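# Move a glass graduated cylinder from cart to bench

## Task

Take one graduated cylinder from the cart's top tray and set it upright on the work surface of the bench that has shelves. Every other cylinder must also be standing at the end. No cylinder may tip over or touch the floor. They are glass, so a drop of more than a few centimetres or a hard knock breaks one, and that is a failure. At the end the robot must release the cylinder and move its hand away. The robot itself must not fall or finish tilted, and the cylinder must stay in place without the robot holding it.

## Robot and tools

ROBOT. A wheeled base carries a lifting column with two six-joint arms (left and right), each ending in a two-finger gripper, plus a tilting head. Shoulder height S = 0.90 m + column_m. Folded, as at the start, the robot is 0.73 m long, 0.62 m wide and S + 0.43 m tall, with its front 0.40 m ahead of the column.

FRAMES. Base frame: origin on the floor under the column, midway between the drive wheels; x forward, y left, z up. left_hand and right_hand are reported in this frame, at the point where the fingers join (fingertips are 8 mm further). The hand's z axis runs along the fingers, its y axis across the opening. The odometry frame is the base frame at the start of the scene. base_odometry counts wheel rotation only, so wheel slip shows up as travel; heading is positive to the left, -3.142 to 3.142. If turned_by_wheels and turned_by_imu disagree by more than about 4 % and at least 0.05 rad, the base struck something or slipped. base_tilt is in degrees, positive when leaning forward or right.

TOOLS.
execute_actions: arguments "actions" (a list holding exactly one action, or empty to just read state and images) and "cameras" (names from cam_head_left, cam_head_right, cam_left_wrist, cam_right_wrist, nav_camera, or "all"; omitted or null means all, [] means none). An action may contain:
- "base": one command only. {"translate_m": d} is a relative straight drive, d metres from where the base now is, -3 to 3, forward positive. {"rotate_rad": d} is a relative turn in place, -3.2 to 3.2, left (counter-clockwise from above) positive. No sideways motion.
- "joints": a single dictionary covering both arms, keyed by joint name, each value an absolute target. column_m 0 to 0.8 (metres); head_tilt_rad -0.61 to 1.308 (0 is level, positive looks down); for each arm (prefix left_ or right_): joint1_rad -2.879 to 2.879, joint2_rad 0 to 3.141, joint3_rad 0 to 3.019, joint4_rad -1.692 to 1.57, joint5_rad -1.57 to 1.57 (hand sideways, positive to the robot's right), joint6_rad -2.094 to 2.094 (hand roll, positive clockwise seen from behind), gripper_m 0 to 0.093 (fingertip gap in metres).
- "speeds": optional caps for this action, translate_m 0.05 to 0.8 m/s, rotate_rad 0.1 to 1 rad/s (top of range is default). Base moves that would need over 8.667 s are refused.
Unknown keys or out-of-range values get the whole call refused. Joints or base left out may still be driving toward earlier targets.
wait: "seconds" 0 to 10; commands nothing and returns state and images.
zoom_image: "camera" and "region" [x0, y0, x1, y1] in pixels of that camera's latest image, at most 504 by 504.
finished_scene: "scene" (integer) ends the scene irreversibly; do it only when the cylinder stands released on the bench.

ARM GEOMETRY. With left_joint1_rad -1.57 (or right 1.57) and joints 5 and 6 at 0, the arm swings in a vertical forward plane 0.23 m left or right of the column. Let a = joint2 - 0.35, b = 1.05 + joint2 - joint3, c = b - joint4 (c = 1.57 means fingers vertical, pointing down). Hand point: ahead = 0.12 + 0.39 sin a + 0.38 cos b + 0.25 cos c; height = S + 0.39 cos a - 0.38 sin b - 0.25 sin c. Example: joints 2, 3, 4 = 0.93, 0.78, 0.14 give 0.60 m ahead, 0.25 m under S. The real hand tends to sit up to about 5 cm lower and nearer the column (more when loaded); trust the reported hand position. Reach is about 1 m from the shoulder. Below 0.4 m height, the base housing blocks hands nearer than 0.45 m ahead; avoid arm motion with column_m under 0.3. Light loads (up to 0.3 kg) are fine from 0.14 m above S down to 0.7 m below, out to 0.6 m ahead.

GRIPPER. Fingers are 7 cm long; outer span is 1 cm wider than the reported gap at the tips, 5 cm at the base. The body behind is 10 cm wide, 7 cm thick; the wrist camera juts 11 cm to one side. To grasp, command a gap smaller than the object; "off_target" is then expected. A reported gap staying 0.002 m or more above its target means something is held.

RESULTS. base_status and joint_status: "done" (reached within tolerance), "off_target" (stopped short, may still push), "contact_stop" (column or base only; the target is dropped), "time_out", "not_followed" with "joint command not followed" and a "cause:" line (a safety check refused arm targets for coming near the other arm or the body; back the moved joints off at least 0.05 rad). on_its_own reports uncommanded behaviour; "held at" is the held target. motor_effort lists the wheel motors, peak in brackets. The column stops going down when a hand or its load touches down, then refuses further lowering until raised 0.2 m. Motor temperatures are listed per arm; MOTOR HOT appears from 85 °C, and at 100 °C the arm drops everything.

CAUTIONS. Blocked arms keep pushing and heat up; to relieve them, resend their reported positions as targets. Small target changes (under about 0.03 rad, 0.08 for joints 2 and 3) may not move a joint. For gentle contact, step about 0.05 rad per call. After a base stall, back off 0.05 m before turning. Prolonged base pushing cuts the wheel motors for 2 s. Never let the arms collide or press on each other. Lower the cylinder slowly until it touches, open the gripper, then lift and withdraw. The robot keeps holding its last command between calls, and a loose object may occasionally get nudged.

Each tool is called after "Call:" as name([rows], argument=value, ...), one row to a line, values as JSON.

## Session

Call:
execute_actions(actions=[])

Scene clock: 0.00 s.
Joint torques (N m, as the arm reports them, + toward a larger angle): no reading
Motor temperatures (°C, as the motors report them): left_arm=[24 26 25 26 24 25] | right_arm=[24 25 25 26 24 22]
base_odometry: x=+0.000 y=+0.000 heading=+0.000 (m, m, rad; odometry frame)
turned_by_wheels: +0.000 (rad since the last result)
turned_by_imu: +0.000 (rad since the last result)
base_tilt: forward=-0.6 right=+0.0 (deg)
base_status: not commanded
joint_positions: column_m=+0.552 head_tilt_rad=+0.871 left_joint1_rad=-1.568 left_joint2_rad=+0.880 left_joint3_rad=+0.402 left_joint4_rad=-0.888 left_joint5_rad=-0.006 left_joint6_rad=+0.064 left_gripper_m=+0.094 right_joint1_rad=+1.555 right_joint2_rad=+0.876 right_joint3_rad=+0.390 right_joint4_rad=-0.958 right_joint5_rad=+0.041 right_joint6_rad=+0.070 right_gripper_m=+0.095
joint_status: not commanded
wheel_motors_off: 0
motor_effort: left_wheel=-1 right_wheel=+4 (%)
left_hand: x=+0.1536 y=+0.2263 z=+1.2401 quat_wxyz=(+0.409, -0.029, -0.912, +0.009) (m; base frame)
right_hand: x=+0.1371 y=-0.2357 z=+1.2559 quat_wxyz=(+0.443, -0.029, -0.895, +0.038) (m; base frame)
pictures: cam_head_left, cam_head_right, cam_left_wrist, cam_right_wrist, nav_camera
camera_calibration (this result's frames):
cam_head_left: T_world_to_cam=[[0.0442315, -0.998316, -0.037527, 0.114221], [-0.773993, -0.0104939, -0.633107, 1.00683], [0.631647, 0.0570489, -0.773154, 1.08395], [0, 0, 0, 1]] pos_world=[0.0895492, 0.0627555, 1.47978]
cam_head_right: T_world_to_cam=[[0.048393, -0.99824, -0.0342804, -0.00286312], [-0.774077, -0.0157918, -0.632894, 1.00739], [0.631239, 0.0571633, -0.773479, 1.08534], [0, 0, 0, 1]] pos_world=[0.0948263, -0.0489914, 1.47696]
cam_left_wrist: T_world_to_cam=[[-0.0410659, -0.998482, 0.0366952, 0.18497], [-0.115366, 0.041219, 0.992468, -1.21744], [-0.992474, 0.0365232, -0.116883, 0.414932], [0, 0, 0, 1]] pos_world=[0.278954, 0.219716, 1.24998]
cam_right_wrist: T_world_to_cam=[[-0.02462, -0.995571, 0.0907354, -0.347296], [-0.0167306, 0.0911605, 0.995696, -1.22092], [-0.999557, 0.022996, -0.0189009, 0.28959], [0, 0, 0, 1]] pos_world=[0.260484, -0.241117, 1.25265]
Images, in order (width x height): cam_head_left 672x504, cam_head_right 672x504, cam_left_wrist 504x504, cam_right_wrist 504x504, nav_camera 672x504.

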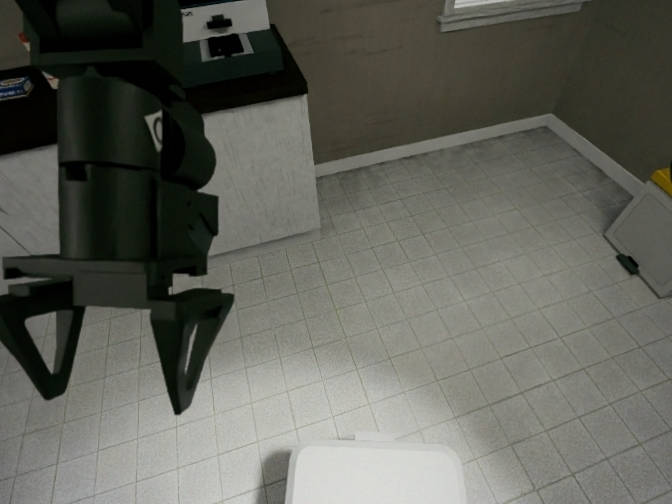

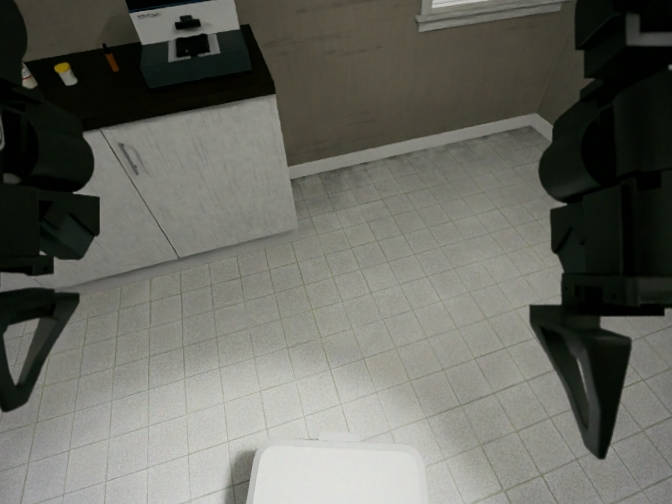

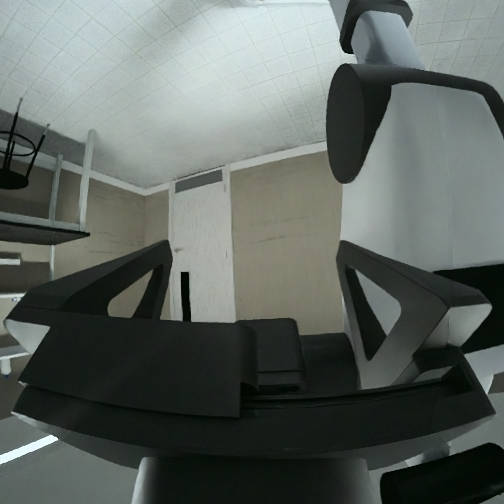

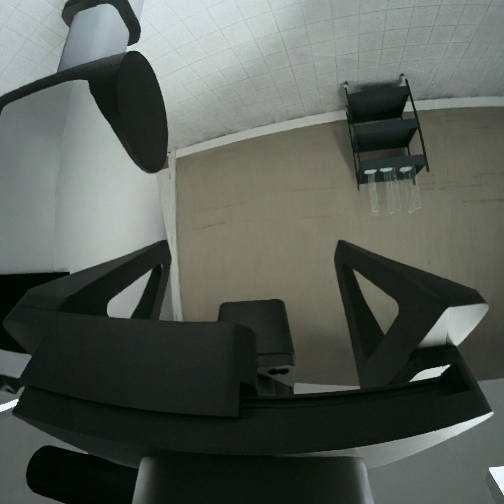

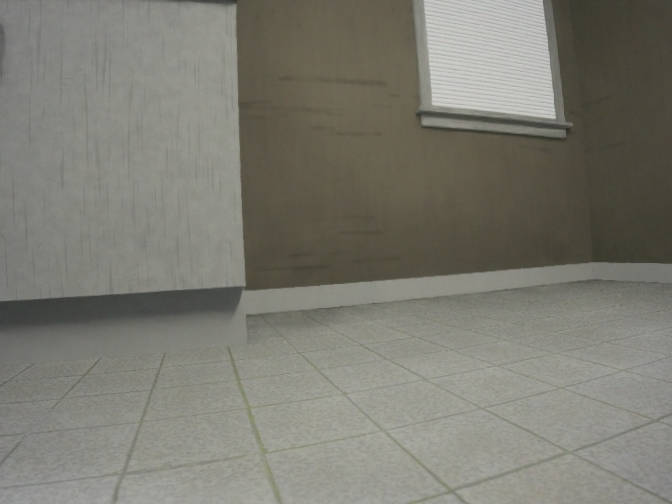

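Call:
execute_actions([
  {"base":{"rotate_rad":-2.3},"joints":{"head_tilt_rad":0.45}},
], cameras=["cam_head_left","cam_head_right"])

Scene clock: 6.27 s.
Joint torques (N m, as the arm reports them, + toward a larger angle): left_arm=[-0.79 -9.38 -0.71 -1.07  0.1  -0.05] | right_arm=[-0.3  -8.38 -1.2  -1.19  0.05  0.15]
Motor temperatures (°C, as the motors report them): left_arm=[24 26 25 26 24 25] | right_arm=[24 25 25 26 24 22]
base_odometry: x=+0.000 y=+0.000 heading=-2.299 (m, m, rad; odometry frame)
turned_by_wheels: -2.299 (rad since the last result)
turned_by_imu: -2.301 (rad since the last result)
base_tilt: forward=-0.6 right=+0.0 (deg)
base_status: done
joint_positions: column_m=+0.552 head_tilt_rad=+0.469 left_joint1_rad=-1.568 left_joint2_rad=+0.880 left_joint3_rad=+0.402 left_joint4_rad=-0.888 left_joint5_rad=-0.006 left_joint6_rad=+0.064 left_gripper_m=+0.094 right_joint1_rad=+1.555 right_joint2_rad=+0.876 right_joint3_rad=+0.390 right_joint4_rad=-0.958 right_joint5_rad=+0.041 right_joint6_rad=+0.070 right_gripper_m=+0.095
joint_status: all done
wheel_motors_off: 0
motor_effort: left_wheel=+5(38) right_wheel=-6(53) (%)
left_hand: x=+0.1536 y=+0.2263 z=+1.2401 quat_wxyz=(+0.409, -0.029, -0.912, +0.009) (m; base frame)
right_hand: x=+0.1371 y=-0.2357 z=+1.2559 quat_wxyz=(+0.443, -0.029, -0.895, +0.038) (m; base frame)
pictures: cam_head_left, cam_head_right
camera_calibration (this result's frames):
cam_head_left: T_world_to_cam=[[0.0553918, -0.998316, -0.0172175, 0.082431], [-0.464391, -0.0104939, -0.885568, 1.37958], [0.883896, 0.0570489, -0.46419, 0.596224], [0, 0, 0, 1]] pos_world=[0.109098, 0.0627555, 1.49989]
cam_head_right: T_world_to_cam=[[0.0579504, -0.99824, -0.0126009, -0.0366793], [-0.464552, -0.0157918, -0.885405, 1.38022], [0.883648, 0.0571633, -0.464649, 0.597811], [0, 0, 0, 1]] pos_world=[0.115056, -0.0489914, 1.49937]
Images, in order (width x height): cam_head_left 672x504, cam_head_right 672x504.

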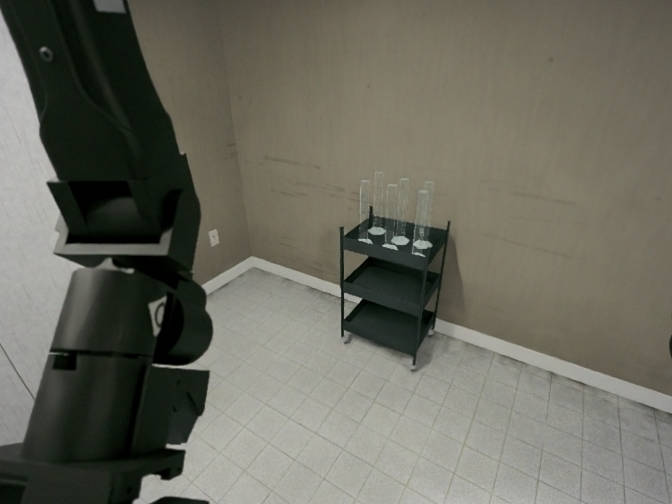

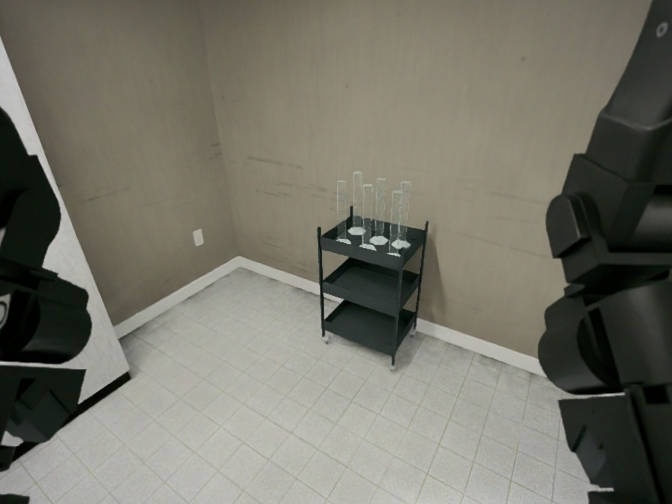

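Call:
execute_actions([
  {"base":{"rotate_rad":0.573},"joints":{"right_joint1_rad":1.57,"right_joint2_rad":0.65,"right_joint3_rad":0.7,"right_joint4_rad":0.65,"right_joint5_rad":0,"right_joint6_rad":0,"right_gripper_m":0.093,"head_tilt_rad":0.6}},
], cameras=[])

Call:
execute_actions([
  {"base":{"translate_m":0.99},"joints":{"column_m":0.05}},
], cameras=["cam_head_right"])

Call:
execute_actions([
  {"base":{"rotate_rad":-1.097},"speeds":{"rotate_rad":0.6}},
])

Scene clock: 20.90 s.
Joint torques (N m, as the arm reports them, + toward a larger angle): left_arm=[-0.8  -9.32 -0.71 -1.07  0.1  -0.05] | right_arm=[  0.45 -12.62   6.64   3.58  -0.08  -0.02]
Motor temperatures (°C, as the motors report them): left_arm=[24 26 25 26 24 25] | right_arm=[24 25 26 26 24 22]
base_odometry: x=+0.000 y=+0.000 heading=-1.727 (m, m, rad; odometry frame)
turned_by_wheels: +0.572 (rad since the last result)
turned_by_imu: +0.576 (rad since the last result)
base_tilt: forward=-0.6 right=+0.0 (deg)
base_status: done
joint_positions: column_m=+0.552 head_tilt_rad=+0.603 left_joint1_rad=-1.568 left_joint2_rad=+0.880 left_joint3_rad=+0.402 left_joint4_rad=-0.888 left_joint5_rad=-0.006 left_joint6_rad=+0.064 left_gripper_m=+0.094 right_joint1_rad=+1.560 right_joint2_rad=+0.643 right_joint3_rad=+0.699 right_joint4_rad=+0.630 right_joint5_rad=+0.002 right_joint6_rad=+0.014 right_gripper_m=+0.093
joint_status: all done
wheel_motors_off: 0
motor_effort: left_wheel=-3(25) right_wheel=+6(28) (%)
left_hand: x=+0.1534 y=+0.2263 z=+1.2402 quat_wxyz=(+0.409, -0.029, -0.912, +0.009) (m; base frame)
right_hand: x=+0.6758 y=-0.2293 z=+1.4155 quat_wxyz=(-0.569, -0.006, -0.823, +0.002) (m; base frame)
pictures: none
No camera images: the call's "cameras" was empty. Leave "cameras" out to get every camera's image.

Scene clock: 27.93 s.
Joint torques (N m, as the arm reports them, + toward a larger angle): left_arm=[-0.79 -9.39 -0.86 -1.07  0.1  -0.05] | right_arm=[  0.41 -12.44   6.78   3.55  -0.08  -0.02]
Motor temperatures (°C, as the motors report them): left_arm=[24 26 25 26 24 25] | right_arm=[24 25 26 26 24 22]
base_odometry: x=-0.154 y=-0.978 heading=-1.728 (m, m, rad; odometry frame)
turned_by_wheels: -0.001 (rad since the last result)
turned_by_imu: +0.001 (rad since the last result)
base_tilt: forward=-0.6 right=+0.0 (deg)
base_status: done
joint_positions: column_m=+0.050 head_tilt_rad=+0.604 left_joint1_rad=-1.568 left_joint2_rad=+0.880 left_joint3_rad=+0.404 left_joint4_rad=-0.888 left_joint5_rad=-0.006 left_joint6_rad=+0.064 left_gripper_m=+0.094 right_joint1_rad=+1.560 right_joint2_rad=+0.644 right_joint3_rad=+0.696 right_joint4_rad=+0.630 right_joint5_rad=+0.002 right_joint6_rad=+0.014 right_gripper_m=+0.093
joint_status: all done
wheel_motors_off: 0
motor_effort: left_wheel=-3(45) right_wheel=+2(66) (%)
left_hand: x=+0.1545 y=+0.2263 z=+0.7382 quat_wxyz=(+0.408, -0.029, -0.912, +0.009) (m; base frame)
right_hand: x=+0.6747 y=-0.2293 z=+0.9117 quat_wxyz=(-0.567, -0.006, -0.824, +0.002) (m; base frame)
pictures: cam_head_right
camera_calibration (this result's frames):
cam_head_right: T_world_to_cam=[[0.055721, -0.99824, -0.0203025, -0.0349107], [-0.579736, -0.0157918, -0.814651, 0.868446], [0.812897, 0.0571633, -0.579596, 0.487313], [0, 0, 0, 1]] pos_world=[0.10928, -0.0489914, 0.989217]
Images, in order (width x height): cam_head_right 672x504.

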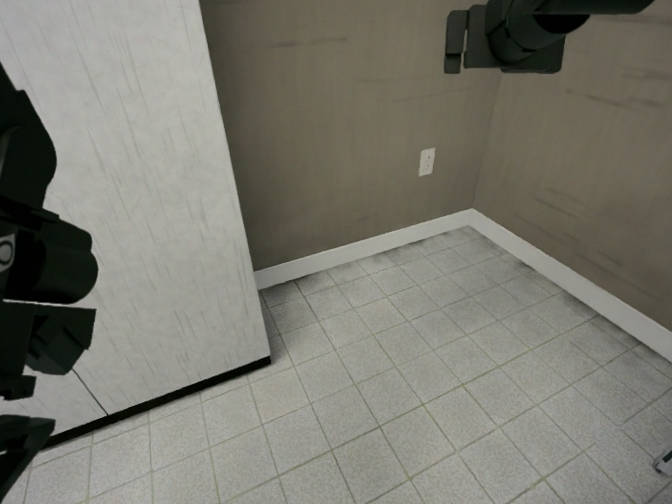

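Scene clock: 30.93 s.
Joint torques (N m, as the arm reports them, + toward a larger angle): left_arm=[-0.8  -9.25 -0.84 -1.08  0.09 -0.05] | right_arm=[  0.34 -12.73   6.73   3.58  -0.06  -0.02]
Motor temperatures (°C, as the motors report them): left_arm=[24 26 25 26 24 25] | right_arm=[24 25 26 27 24 22]
base_odometry: x=-0.154 y=-0.978 heading=-2.824 (m, m, rad; odometry frame)
turned_by_wheels: -1.096 (rad since the last result)
turned_by_imu: -1.097 (rad since the last result)
base_tilt: forward=-0.6 right=+0.0 (deg)
base_status: done
joint_positions: column_m=+0.050 head_tilt_rad=+0.604 left_joint1_rad=-1.568 left_joint2_rad=+0.880 left_joint3_rad=+0.403 left_joint4_rad=-0.888 left_joint5_rad=-0.006 left_joint6_rad=+0.064 left_gripper_m=+0.094 right_joint1_rad=+1.560 right_joint2_rad=+0.644 right_joint3_rad=+0.696 right_joint4_rad=+0.630 right_joint5_rad=+0.002 right_joint6_rad=+0.014 right_gripper_m=+0.093
joint_status: not commanded
wheel_motors_off: 0
motor_effort: left_wheel=+8(35) right_wheel=-6(54) (%)
left_hand: x=+0.1543 y=+0.2263 z=+0.7382 quat_wxyz=(+0.408, -0.029, -0.912, +0.009) (m; base frame)
right_hand: x=+0.6747 y=-0.2292 z=+0.9117 quat_wxyz=(-0.567, -0.006, -0.824, +0.002) (m; base frame)
pictures: cam_head_left, cam_head_right, cam_left_wrist, cam_right_wrist, nav_camera
camera_calibration (this result's frames):
cam_head_left: T_world_to_cam=[[0.0525632, -0.998316, -0.0245318, 0.081512], [-0.579599, -0.0104939, -0.814834, 0.867743], [0.813205, 0.0570489, -0.579175, 0.485993], [0, 0, 0, 1]] pos_world=[0.103447, 0.0627555, 0.990541]
cam_head_right: T_world_to_cam=[[0.055721, -0.99824, -0.0203025, -0.0349107], [-0.579736, -0.0157918, -0.814651, 0.868446], [0.812897, 0.0571633, -0.579596, 0.487313], [0, 0, 0, 1]] pos_world=[0.10928, -0.0489914, 0.989217]
cam_left_wrist: T_world_to_cam=[[-0.0411108, -0.998482, 0.0366465, 0.203457], [-0.116501, 0.0412176, 0.992335, -0.718962], [-0.992339, 0.0365263, -0.118019, 0.357702], [0, 0, 0, 1]] pos_world=[0.279566, 0.219717, 0.748211]
cam_right_wrist: T_world_to_cam=[[-0.00527501, -0.999957, -0.00764044, -0.220702], [-0.841016, 0.00856977, -0.540943, 1.06837], [0.540985, 0.00357225, -0.841025, 0.526017], [0, 0, 0, 1]] pos_world=[0.612784, -0.231727, 1.01863]
Images, in order (width x height): cam_head_left 672x504, cam_head_right 672x504, cam_left_wrist 504x504, cam_right_wrist 504x504, nav_camera 672x504.

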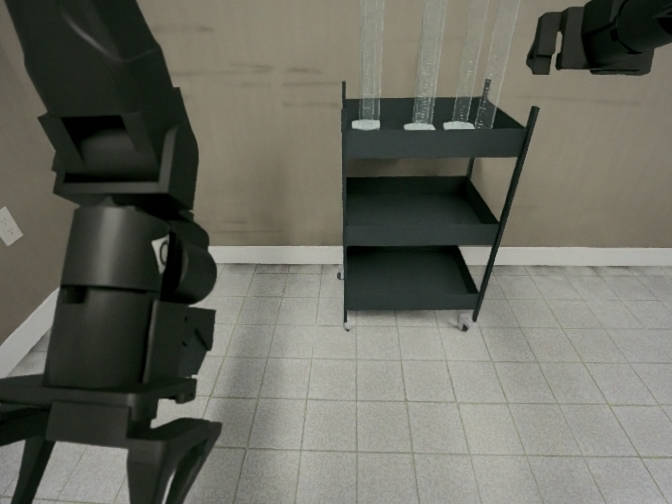

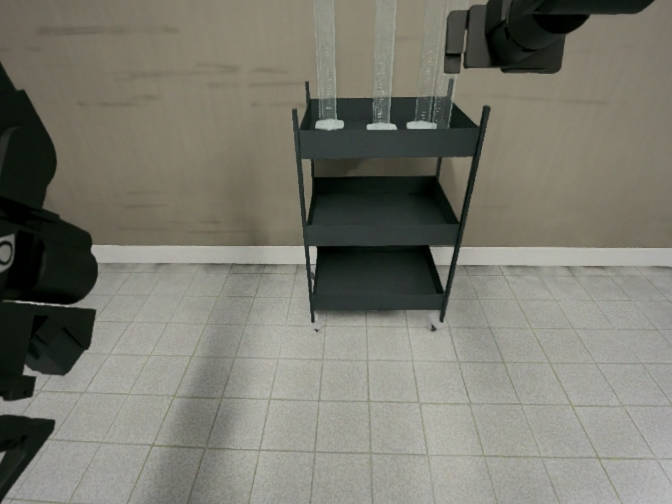

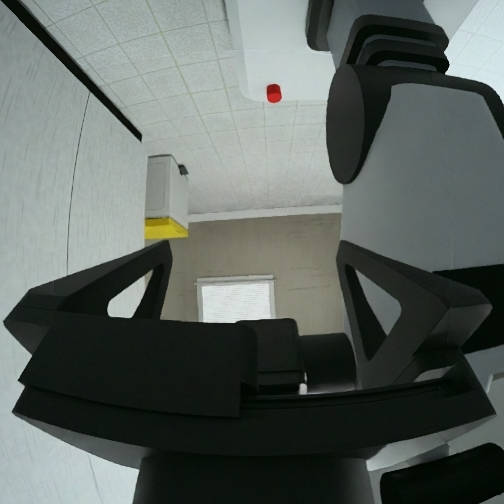

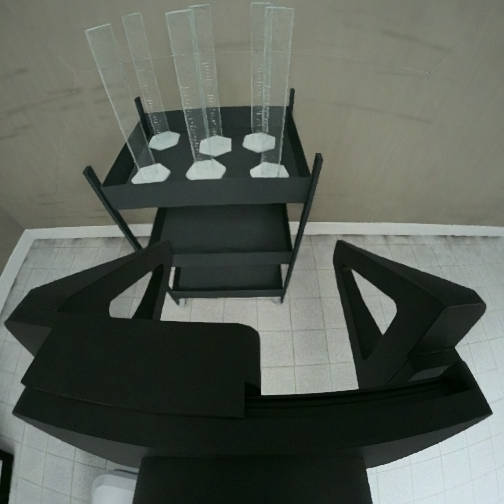

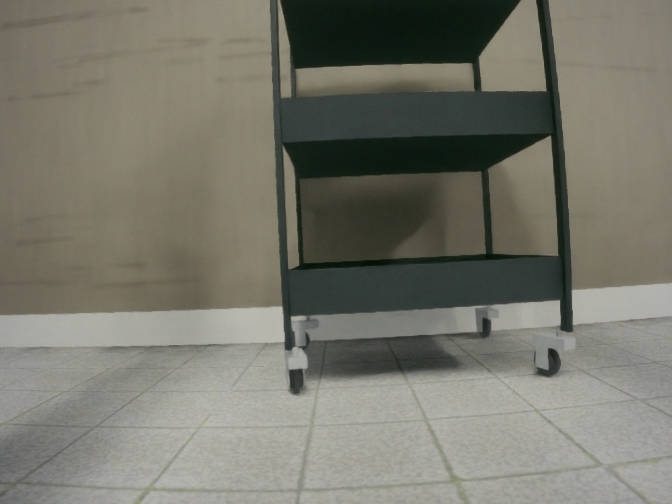

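Call:
execute_actions([
  {"base":{"translate_m":0.3},"speeds":{"translate_m":0.25}},
], cameras=["cam_right_wrist","cam_head_right"])

Scene clock: 34.67 s.
Joint torques (N m, as the arm reports them, + toward a larger angle): left_arm=[-0.81 -9.28 -0.69 -1.07  0.1  -0.05] | right_arm=[  0.36 -12.68   6.81   3.56  -0.08  -0.02]
Motor temperatures (°C, as the motors report them): left_arm=[24 26 25 26 24 25] | right_arm=[24 25 26 27 24 22]
base_odometry: x=-0.439 y=-1.071 heading=-2.825 (m, m, rad; odometry frame)
turned_by_wheels: -0.001 (rad since the last result)
turned_by_imu: +0.000 (rad since the last result)
base_tilt: forward=-0.6 right=+0.1 (deg)
base_status: done
joint_positions: column_m=+0.050 head_tilt_rad=+0.604 left_joint1_rad=-1.568 left_joint2_rad=+0.880 left_joint3_rad=+0.402 left_joint4_rad=-0.888 left_joint5_rad=-0.006 left_joint6_rad=+0.064 left_gripper_m=+0.094 right_joint1_rad=+1.560 right_joint2_rad=+0.645 right_joint3_rad=+0.695 right_joint4_rad=+0.630 right_joint5_rad=+0.002 right_joint6_rad=+0.014 right_gripper_m=+0.093
joint_status: not commanded
wheel_motors_off: 0
motor_effort: left_wheel=+0(54) right_wheel=+1(52) (%)
left_hand: x=+0.1536 y=+0.2263 z=+0.7384 quat_wxyz=(+0.409, -0.029, -0.912, +0.009) (m; base frame)
right_hand: x=+0.6742 y=-0.2292 z=+0.9108 quat_wxyz=(-0.566, -0.006, -0.824, +0.002) (m; base frame)
pictures: cam_head_right, cam_right_wrist
camera_calibration (this result's frames):
cam_head_right: T_world_to_cam=[[0.0557186, -0.99824, -0.0203093, -0.0349036], [-0.579835, -0.0157918, -0.814581, 0.868379], [0.812827, 0.0571633, -0.579694, 0.487419], [0, 0, 0, 1]] pos_world=[0.109274, -0.0489914, 0.98921]
cam_right_wrist: T_world_to_cam=[[-0.00530673, -0.999957, -0.00764025, -0.220696], [-0.842046, 0.00858956, -0.539338, 1.06669], [0.53938, 0.00357132, -0.842055, 0.527534], [0, 0, 0, 1]] pos_world=[0.612489, -0.231733, 1.01783]
Images, in order (width x height): cam_head_right 672x504, cam_right_wrist 504x504.

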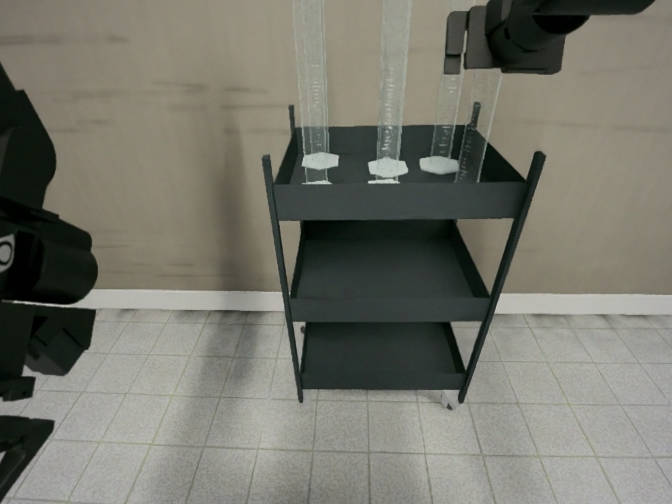

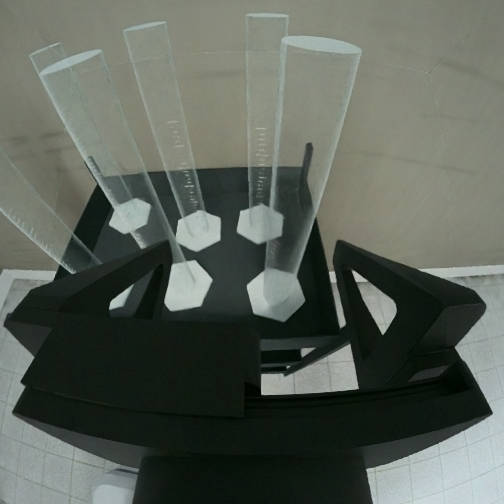

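Call:
execute_actions([
  {"base":{"rotate_rad":-0.053},"speeds":{"rotate_rad":0.15}},
], cameras=[])

Call:
execute_actions([
  {"base":{"translate_m":0.07},"speeds":{"translate_m":0.06}},
], cameras=["cam_right_wrist","cam_head_right"])

Scene clock: 37.40 s.
Joint torques (N m, as the arm reports them, + toward a larger angle): left_arm=[-0.81 -9.3  -0.71 -1.06  0.1  -0.05] | right_arm=[  0.41 -12.75   6.83   3.55  -0.06  -0.02]
Motor temperatures (°C, as the motors report them): left_arm=[24 26 25 26 24 25] | right_arm=[24 25 26 27 24 22]
base_odometry: x=-0.440 y=-1.071 heading=-2.876 (m, m, rad; odometry frame)
turned_by_wheels: -0.051 (rad since the last result)
turned_by_imu: -0.050 (rad since the last result)
base_tilt: forward=-0.6 right=+0.0 (deg)
base_status: done
joint_positions: column_m=+0.050 head_tilt_rad=+0.604 left_joint1_rad=-1.568 left_joint2_rad=+0.880 left_joint3_rad=+0.402 left_joint4_rad=-0.888 left_joint5_rad=-0.006 left_joint6_rad=+0.064 left_gripper_m=+0.094 right_joint1_rad=+1.560 right_joint2_rad=+0.645 right_joint3_rad=+0.695 right_joint4_rad=+0.630 right_joint5_rad=+0.002 right_joint6_rad=+0.014 right_gripper_m=+0.093
joint_status: not commanded
wheel_motors_off: 0
motor_effort: left_wheel=-3(44) right_wheel=-1(50) (%)
left_hand: x=+0.1536 y=+0.2263 z=+0.7384 quat_wxyz=(+0.409, -0.029, -0.912, +0.009) (m; base frame)
right_hand: x=+0.6742 y=-0.2292 z=+0.9108 quat_wxyz=(-0.566, -0.006, -0.824, +0.002) (m; base frame)
pictures: none
No camera images: the call's "cameras" was empty. Leave "cameras" out to get every camera's image.

Scene clock: 38.97 s.
Joint torques (N m, as the arm reports them, + toward a larger angle): left_arm=[-0.81 -9.35 -0.78 -1.02  0.1  -0.05] | right_arm=[  0.35 -12.77   6.85   3.54  -0.07  -0.01]
Motor temperatures (°C, as the motors report them): left_arm=[24 26 25 26 24 25] | right_arm=[24 25 26 27 24 22]
base_odometry: x=-0.507 y=-1.090 heading=-2.877 (m, m, rad; odometry frame)
turned_by_wheels: -0.001 (rad since the last result)
turned_by_imu: +0.000 (rad since the last result)
base_tilt: forward=-0.6 right=+0.0 (deg)
base_status: done
joint_positions: column_m=+0.050 head_tilt_rad=+0.604 left_joint1_rad=-1.568 left_joint2_rad=+0.880 left_joint3_rad=+0.403 left_joint4_rad=-0.888 left_joint5_rad=-0.006 left_joint6_rad=+0.064 left_gripper_m=+0.094 right_joint1_rad=+1.560 right_joint2_rad=+0.646 right_joint3_rad=+0.695 right_joint4_rad=+0.630 right_joint5_rad=+0.002 right_joint6_rad=+0.014 right_gripper_m=+0.093
joint_status: not commanded
wheel_motors_off: 0
motor_effort: left_wheel=+1(30) right_wheel=+0(52) (%)
left_hand: x=+0.1541 y=+0.2263 z=+0.7383 quat_wxyz=(+0.409, -0.029, -0.912, +0.009) (m; base frame)
right_hand: x=+0.6738 y=-0.2292 z=+0.9100 quat_wxyz=(-0.566, -0.006, -0.825, +0.002) (m; base frame)
pictures: cam_head_right, cam_right_wrist
camera_calibration (this result's frames):
cam_head_right: T_world_to_cam=[[0.0557173, -0.99824, -0.0203127, -0.0349], [-0.579885, -0.0157918, -0.814546, 0.868344], [0.812791, 0.0571633, -0.579744, 0.487472], [0, 0, 0, 1]] pos_world=[0.109271, -0.0489914, 0.989206]
cam_right_wrist: T_world_to_cam=[[-0.00533211, -0.999957, -0.00764006, -0.220691], [-0.842868, 0.00860539, -0.538052, 1.06538], [0.538095, 0.0035706, -0.842877, 0.5287], [0, 0, 0, 1]] pos_world=[0.612307, -0.231738, 1.01717]
Images, in order (width x height): cam_head_right 672x504, cam_right_wrist 504x504.

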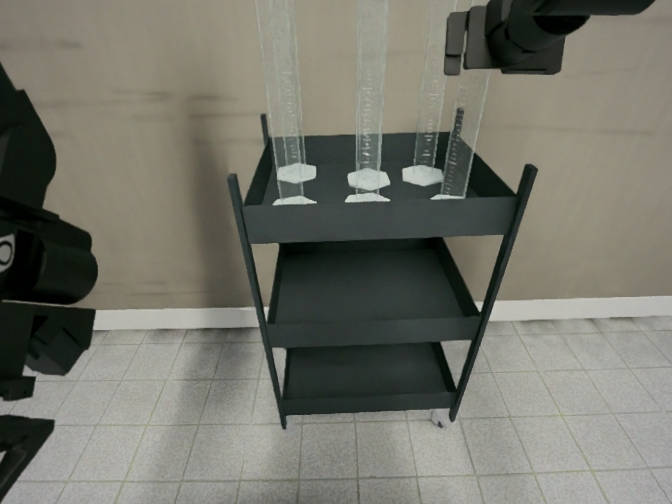

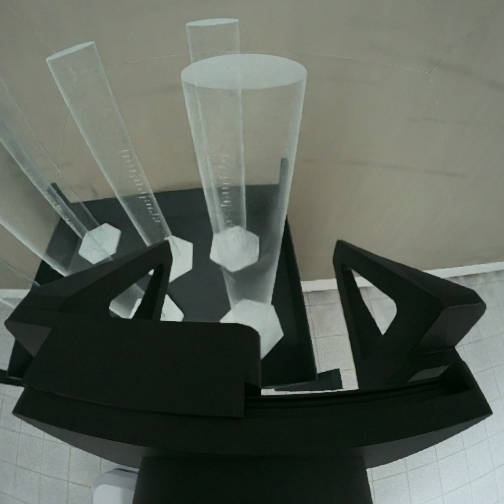

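Call:
execute_actions([
  {"base":{"translate_m":0.058},"speeds":{"translate_m":0.05}},
], cameras=["cam_right_wrist"])

Scene clock: 41.90 s.
Joint torques (N m, as the arm reports them, + toward a larger angle): left_arm=[-0.82 -9.18 -0.64 -1.08  0.1  -0.05] | right_arm=[  0.28 -12.69   6.88   3.57  -0.07  -0.02]
Motor temperatures (°C, as the motors report them): left_arm=[24 26 25 26 24 25] | right_arm=[24 25 27 27 24 22]
base_odometry: x=-0.563 y=-1.105 heading=-2.877 (m, m, rad; odometry frame)
turned_by_wheels: -0.001 (rad since the last result)
turned_by_imu: +0.000 (rad since the last result)
base_tilt: forward=-0.6 right=+0.0 (deg)
base_status: done
joint_positions: column_m=+0.050 head_tilt_rad=+0.604 left_joint1_rad=-1.568 left_joint2_rad=+0.880 left_joint3_rad=+0.402 left_joint4_rad=-0.888 left_joint5_rad=-0.006 left_joint6_rad=+0.064 left_gripper_m=+0.094 right_joint1_rad=+1.560 right_joint2_rad=+0.646 right_joint3_rad=+0.694 right_joint4_rad=+0.630 right_joint5_rad=+0.002 right_joint6_rad=+0.014 right_gripper_m=+0.093
joint_status: not commanded
wheel_motors_off: 0
motor_effort: left_wheel=+0(32) right_wheel=+0(41) (%)
left_hand: x=+0.1534 y=+0.2263 z=+0.7385 quat_wxyz=(+0.409, -0.029, -0.912, +0.009) (m; base frame)
right_hand: x=+0.6735 y=-0.2292 z=+0.9097 quat_wxyz=(-0.565, -0.006, -0.825, +0.002) (m; base frame)
pictures: cam_right_wrist
camera_calibration (this result's frames):
cam_right_wrist: T_world_to_cam=[[-0.0053448, -0.999957, -0.00763994, -0.220688], [-0.843278, 0.0086133, -0.537409, 1.06463], [0.537452, 0.00357025, -0.843287, 0.529394], [0, 0, 0, 1]] pos_world=[0.612076, -0.231739, 1.01689]
Images, in order (width x height): cam_right_wrist 504x504.

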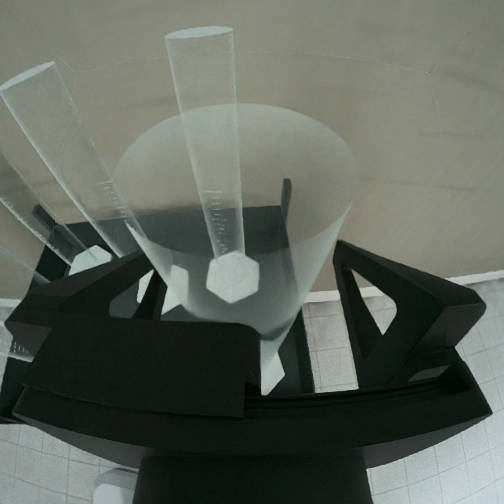

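Like scene 1. Close and lift.

Call:
execute_actions([
  {"joints":{"right_gripper_m":0.02}},
], cameras=["cam_right_wrist"])

Call:
execute_actions([
  {"joints":{"column_m":0.4}},
], cameras=["cam_right_wrist","cam_head_right"])

Scene clock: 43.90 s.
Joint torques (N m, as the arm reports them, + toward a larger angle): left_arm=[-0.79 -9.3  -0.68 -1.07  0.1  -0.05] | right_arm=[  0.34 -12.71   6.88   3.56  -0.04   0.  ]
Motor temperatures (°C, as the motors report them): left_arm=[24 26 25 26 24 25] | right_arm=[24 25 27 27 24 22]
base_odometry: x=-0.563 y=-1.105 heading=-2.877 (m, m, rad; odometry frame)
turned_by_wheels: +0.000 (rad since the last result)
turned_by_imu: +0.000 (rad since the last result)
base_tilt: forward=-0.6 right=+0.0 (deg)
base_status: not commanded
joint_positions: column_m=+0.050 head_tilt_rad=+0.604 left_joint1_rad=-1.568 left_joint2_rad=+0.880 left_joint3_rad=+0.402 left_joint4_rad=-0.888 left_joint5_rad=-0.006 left_joint6_rad=+0.064 left_gripper_m=+0.094 right_joint1_rad=+1.561 right_joint2_rad=+0.646 right_joint3_rad=+0.694 right_joint4_rad=+0.630 right_joint5_rad=+0.001 right_joint6_rad=+0.013 right_gripper_m=+0.041
joint_status: right_gripper_m off_target (ended at +0.041, target +0.020)
wheel_motors_off: 0
motor_effort: left_wheel=+0(0) right_wheel=+1(1) (%)
left_hand: x=+0.1534 y=+0.2263 z=+0.7385 quat_wxyz=(+0.409, -0.029, -0.912, +0.009) (m; base frame)
right_hand: x=+0.6736 y=-0.2290 z=+0.9098 quat_wxyz=(-0.565, -0.005, -0.825, +0.002) (m; base frame)
pictures: cam_right_wrist
camera_calibration (this result's frames):
cam_right_wrist: T_world_to_cam=[[-0.003886, -0.999969, -0.0068224, -0.222158], [-0.843094, 0.00694503, -0.537721, 1.06448], [0.537752, 0.00366234, -0.843095, 0.52909], [0, 0, 0, 1]] pos_world=[0.612077, -0.231482, 1.01695]
Images, in order (width x height): cam_right_wrist 504x504.

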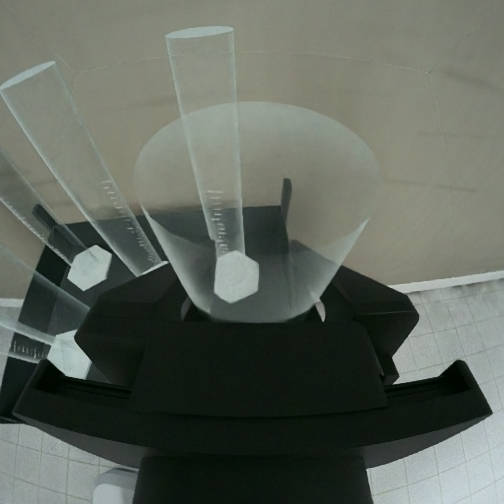

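Scene clock: 49.07 s.
Joint torques (N m, as the arm reports them, + toward a larger angle): left_arm=[-0.8  -9.32 -0.69 -1.07  0.1  -0.05] | right_arm=[  0.37 -13.29   7.14   3.55  -0.05   0.  ]
Motor temperatures (°C, as the motors report them): left_arm=[24 26 25 26 24 25] | right_arm=[24 25 27 27 24 22]
base_odometry: x=-0.563 y=-1.105 heading=-2.877 (m, m, rad; odometry frame)
turned_by_wheels: +0.000 (rad since the last result)
turned_by_imu: +0.001 (rad since the last result)
base_tilt: forward=-0.6 right=+0.0 (deg)
base_status: not commanded
joint_positions: column_m=+0.400 head_tilt_rad=+0.604 left_joint1_rad=-1.568 left_joint2_rad=+0.880 left_joint3_rad=+0.402 left_joint4_rad=-0.888 left_joint5_rad=-0.006 left_joint6_rad=+0.064 left_gripper_m=+0.094 right_joint1_rad=+1.561 right_joint2_rad=+0.655 right_joint3_rad=+0.689 right_joint4_rad=+0.630 right_joint5_rad=+0.001 right_joint6_rad=+0.013 right_gripper_m=+0.041
joint_status: all done
wheel_motors_off: 0
motor_effort: left_wheel=-3(1) right_wheel=+2(3) (%)
left_hand: x=+0.1534 y=+0.2263 z=+1.0883 quat_wxyz=(+0.409, -0.029, -0.912, +0.009) (m; base frame)
right_hand: x=+0.6713 y=-0.2290 z=+1.2529 quat_wxyz=(-0.560, -0.005, -0.829, +0.002) (m; base frame)
pictures: cam_head_right, cam_right_wrist
camera_calibration (this result's frames):
cam_head_right: T_world_to_cam=[[0.055716, -0.99824, -0.0203163, -0.0277882], [-0.579938, -0.0157918, -0.814508, 1.15327], [0.812753, 0.0571633, -0.579797, 0.690379], [0, 0, 0, 1]] pos_world=[0.109268, -0.0489914, 1.33907]
cam_right_wrist: T_world_to_cam=[[-0.00409285, -0.999968, -0.00683592, -0.219718], [-0.850197, 0.00707849, -0.526417, 1.23766], [0.526448, 0.00365734, -0.850199, 0.836051], [0, 0, 0, 1]] pos_world=[0.611218, -0.231529, 1.36083]
Images, in order (width x height): cam_head_right 672x504, cam_right_wrist 504x504.

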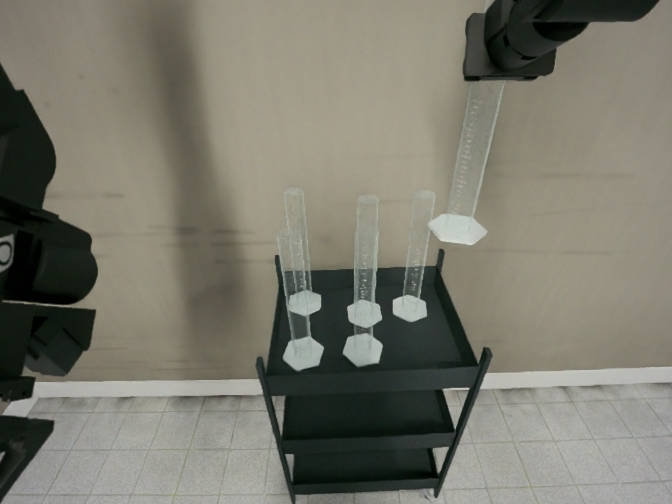

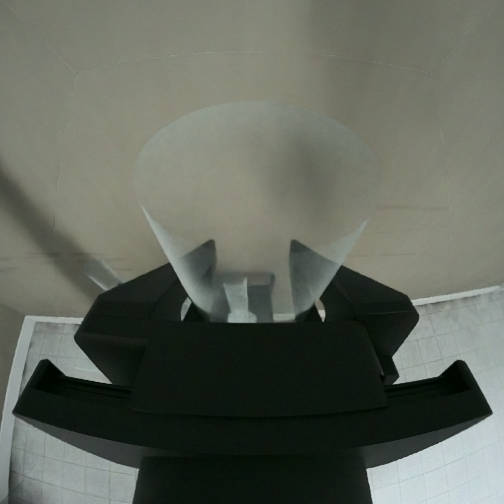

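Call:
execute_actions([
  {"base":{"translate_m":-0.6},"speeds":{"translate_m":0.35}},
], cameras=[])

Call:
execute_actions([
  {"base":{"rotate_rad":-1.52},"joints":{"head_tilt_rad":0.45},"speeds":{"rotate_rad":0.45}},
], cameras=["cam_head_left","cam_head_right"])

Scene clock: 53.57 s.
Joint torques (N m, as the arm reports them, + toward a larger angle): left_arm=[-0.8  -9.37 -0.52 -1.1   0.1  -0.05] | right_arm=[  0.44 -13.45   7.27   3.57  -0.06   0.  ]
Motor temperatures (°C, as the motors report them): left_arm=[24 26 25 26 24 25] | right_arm=[24 26 27 27 24 22]
base_odometry: x=+0.016 y=-0.948 heading=-2.878 (m, m, rad; odometry frame)
turned_by_wheels: +0.000 (rad since the last result)
turned_by_imu: +0.000 (rad since the last result)
base_tilt: forward=-0.6 right=+0.0 (deg)
base_status: done
joint_positions: column_m=+0.400 head_tilt_rad=+0.604 left_joint1_rad=-1.568 left_joint2_rad=+0.880 left_joint3_rad=+0.400 left_joint4_rad=-0.888 left_joint5_rad=-0.006 left_joint6_rad=+0.064 left_gripper_m=+0.094 right_joint1_rad=+1.561 right_joint2_rad=+0.657 right_joint3_rad=+0.687 right_joint4_rad=+0.630 right_joint5_rad=+0.001 right_joint6_rad=+0.013 right_gripper_m=+0.041
joint_status: not commanded
wheel_motors_off: 0
motor_effort: left_wheel=-1(32) right_wheel=+0(62) (%)
left_hand: x=+0.1524 y=+0.2263 z=+1.0887 quat_wxyz=(+0.410, -0.029, -0.912, +0.009) (m; base frame)
right_hand: x=+0.6702 y=-0.2290 z=+1.2508 quat_wxyz=(-0.558, -0.005, -0.830, +0.002) (m; base frame)
pictures: none
No camera images: the call's "cameras" was empty. Leave "cameras" out to get every camera's image.

Scene clock: 57.97 s.
Joint torques (N m, as the arm reports them, + toward a larger angle): left_arm=[-0.83 -9.33 -0.5  -1.07  0.1  -0.05] | right_arm=[  0.32 -13.42   7.28   3.54  -0.02   0.01]
Motor temperatures (°C, as the motors report them): left_arm=[24 26 25 26 24 25] | right_arm=[24 26 27 27 24 22]
base_odometry: x=+0.016 y=-0.948 heading=+1.886 (m, m, rad; odometry frame)
turned_by_wheels: -1.519 (rad since the last result)
turned_by_imu: -1.520 (rad since the last result)
base_tilt: forward=-0.6 right=+0.0 (deg)
base_status: done
joint_positions: column_m=+0.400 head_tilt_rad=+0.469 left_joint1_rad=-1.568 left_joint2_rad=+0.880 left_joint3_rad=+0.400 left_joint4_rad=-0.888 left_joint5_rad=-0.006 left_joint6_rad=+0.064 left_gripper_m=+0.094 right_joint1_rad=+1.561 right_joint2_rad=+0.657 right_joint3_rad=+0.687 right_joint4_rad=+0.630 right_joint5_rad=+0.001 right_joint6_rad=+0.012 right_gripper_m=+0.041
joint_status: all done
wheel_motors_off: 0
motor_effort: left_wheel=+7(48) right_wheel=-6(52) (%)
left_hand: x=+0.1524 y=+0.2263 z=+1.0887 quat_wxyz=(+0.410, -0.029, -0.912, +0.009) (m; base frame)
right_hand: x=+0.6702 y=-0.2288 z=+1.2508 quat_wxyz=(-0.558, -0.005, -0.830, +0.002) (m; base frame)
pictures: cam_head_left, cam_head_right
camera_calibration (this result's frames):
cam_head_left: T_world_to_cam=[[0.0553916, -0.998316, -0.0172183, 0.0798175], [-0.464404, -0.0104939, -0.885561, 1.24509], [0.883889, 0.0570489, -0.464204, 0.52575], [0, 0, 0, 1]] pos_world=[0.109097, 0.0627555, 1.34803]
cam_head_right: T_world_to_cam=[[0.0579502, -0.99824, -0.0126018, -0.0385917], [-0.464565, -0.0157918, -0.885398, 1.24575], [0.883641, 0.0571633, -0.464663, 0.527267], [0, 0, 0, 1]] pos_world=[0.115055, -0.0489914, 1.3475]
Images, in order (width x height): cam_head_left 672x504, cam_head_right 672x504.

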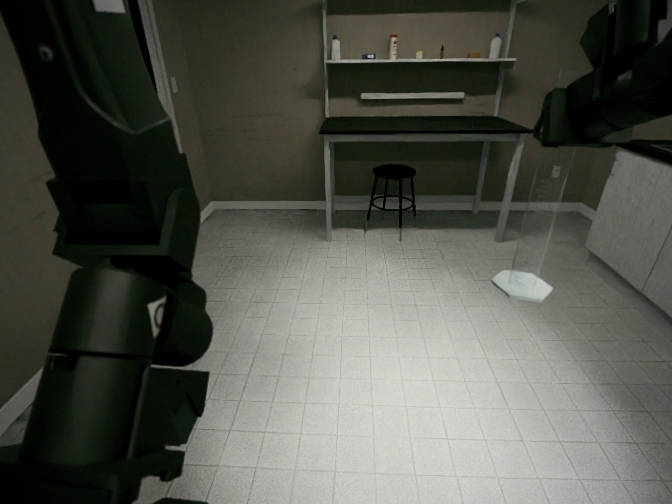

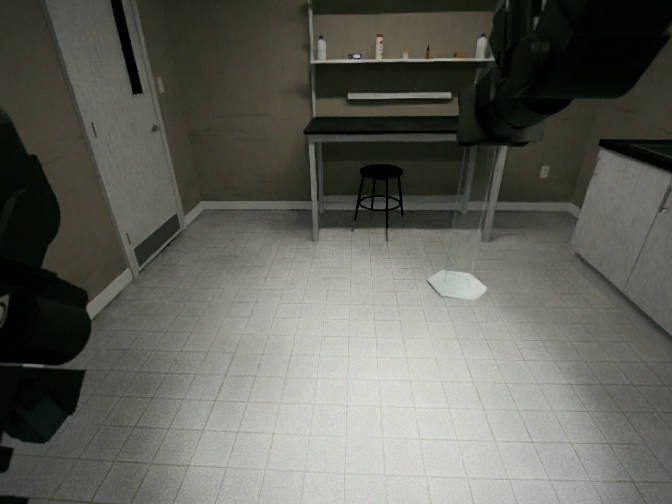

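Call:
execute_actions([
  {"base":{"translate_m":2.0},"joints":{"head_tilt_rad":0.6},"speeds":{"translate_m":0.4}},
], cameras=["cam_head_left","cam_head_right"])

Scene clock: 66.30 s.
Joint torques (N m, as the arm reports them, + toward a larger angle): left_arm=[-0.81 -9.22 -0.73 -1.07  0.1  -0.05] | right_arm=[  0.24 -13.58   7.34   3.5   -0.03  -0.01]
Motor temperatures (°C, as the motors report them): left_arm=[24 26 25 26 24 25] | right_arm=[24 26 27 27 24 22]
base_odometry: x=-0.604 y=+0.953 heading=+1.886 (m, m, rad; odometry frame)
turned_by_wheels: +0.000 (rad since the last result)
turned_by_imu: +0.003 (rad since the last result)
base_tilt: forward=-0.5 right=+0.0 (deg)
base_status: done
joint_positions: column_m=+0.400 head_tilt_rad=+0.604 left_joint1_rad=-1.568 left_joint2_rad=+0.880 left_joint3_rad=+0.402 left_joint4_rad=-0.888 left_joint5_rad=-0.006 left_joint6_rad=+0.064 left_gripper_m=+0.094 right_joint1_rad=+1.561 right_joint2_rad=+0.658 right_joint3_rad=+0.685 right_joint4_rad=+0.630 right_joint5_rad=+0.001 right_joint6_rad=+0.012 right_gripper_m=+0.041
joint_status: all done
wheel_motors_off: 0
motor_effort: left_wheel=+0(53) right_wheel=+1(52) (%)
left_hand: x=+0.1534 y=+0.2263 z=+1.0883 quat_wxyz=(+0.409, -0.029, -0.912, +0.009) (m; base frame)
right_hand: x=+0.6695 y=-0.2288 z=+1.2496 quat_wxyz=(-0.557, -0.005, -0.830, +0.002) (m; base frame)
pictures: cam_head_left, cam_head_right
camera_calibration (this result's frames):
cam_head_left: T_world_to_cam=[[0.0525653, -0.998316, -0.0245273, 0.0900885], [-0.579529, -0.0104939, -0.814884, 1.15289], [0.813254, 0.0570489, -0.579105, 0.688526], [0, 0, 0, 1]] pos_world=[0.103451, 0.0627555, 1.34041]
cam_head_right: T_world_to_cam=[[0.0557228, -0.99824, -0.0202978, -0.0278143], [-0.579667, -0.0157918, -0.814701, 1.15353], [0.812946, 0.0571633, -0.579526, 0.689994], [0, 0, 0, 1]] pos_world=[0.109284, -0.0489914, 1.33909]
Images, in order (width x height): cam_head_left 672x504, cam_head_right 672x504.

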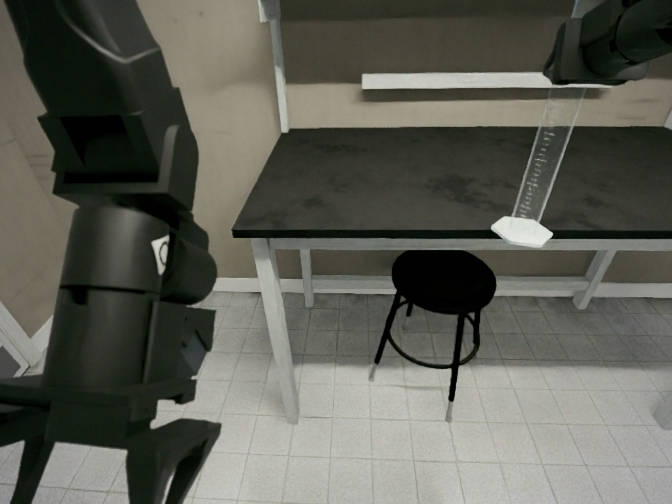

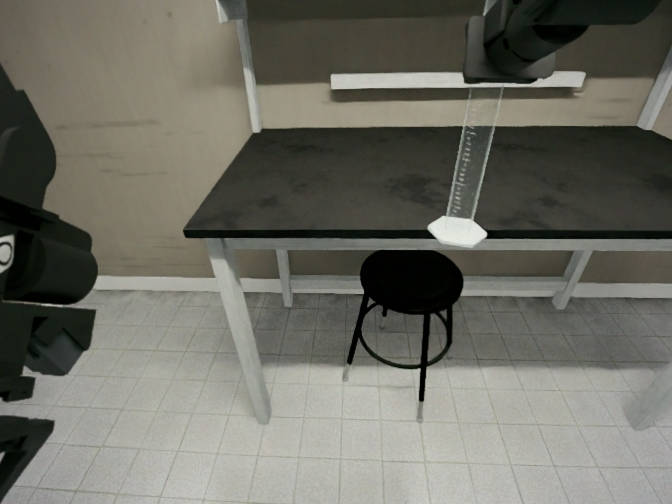

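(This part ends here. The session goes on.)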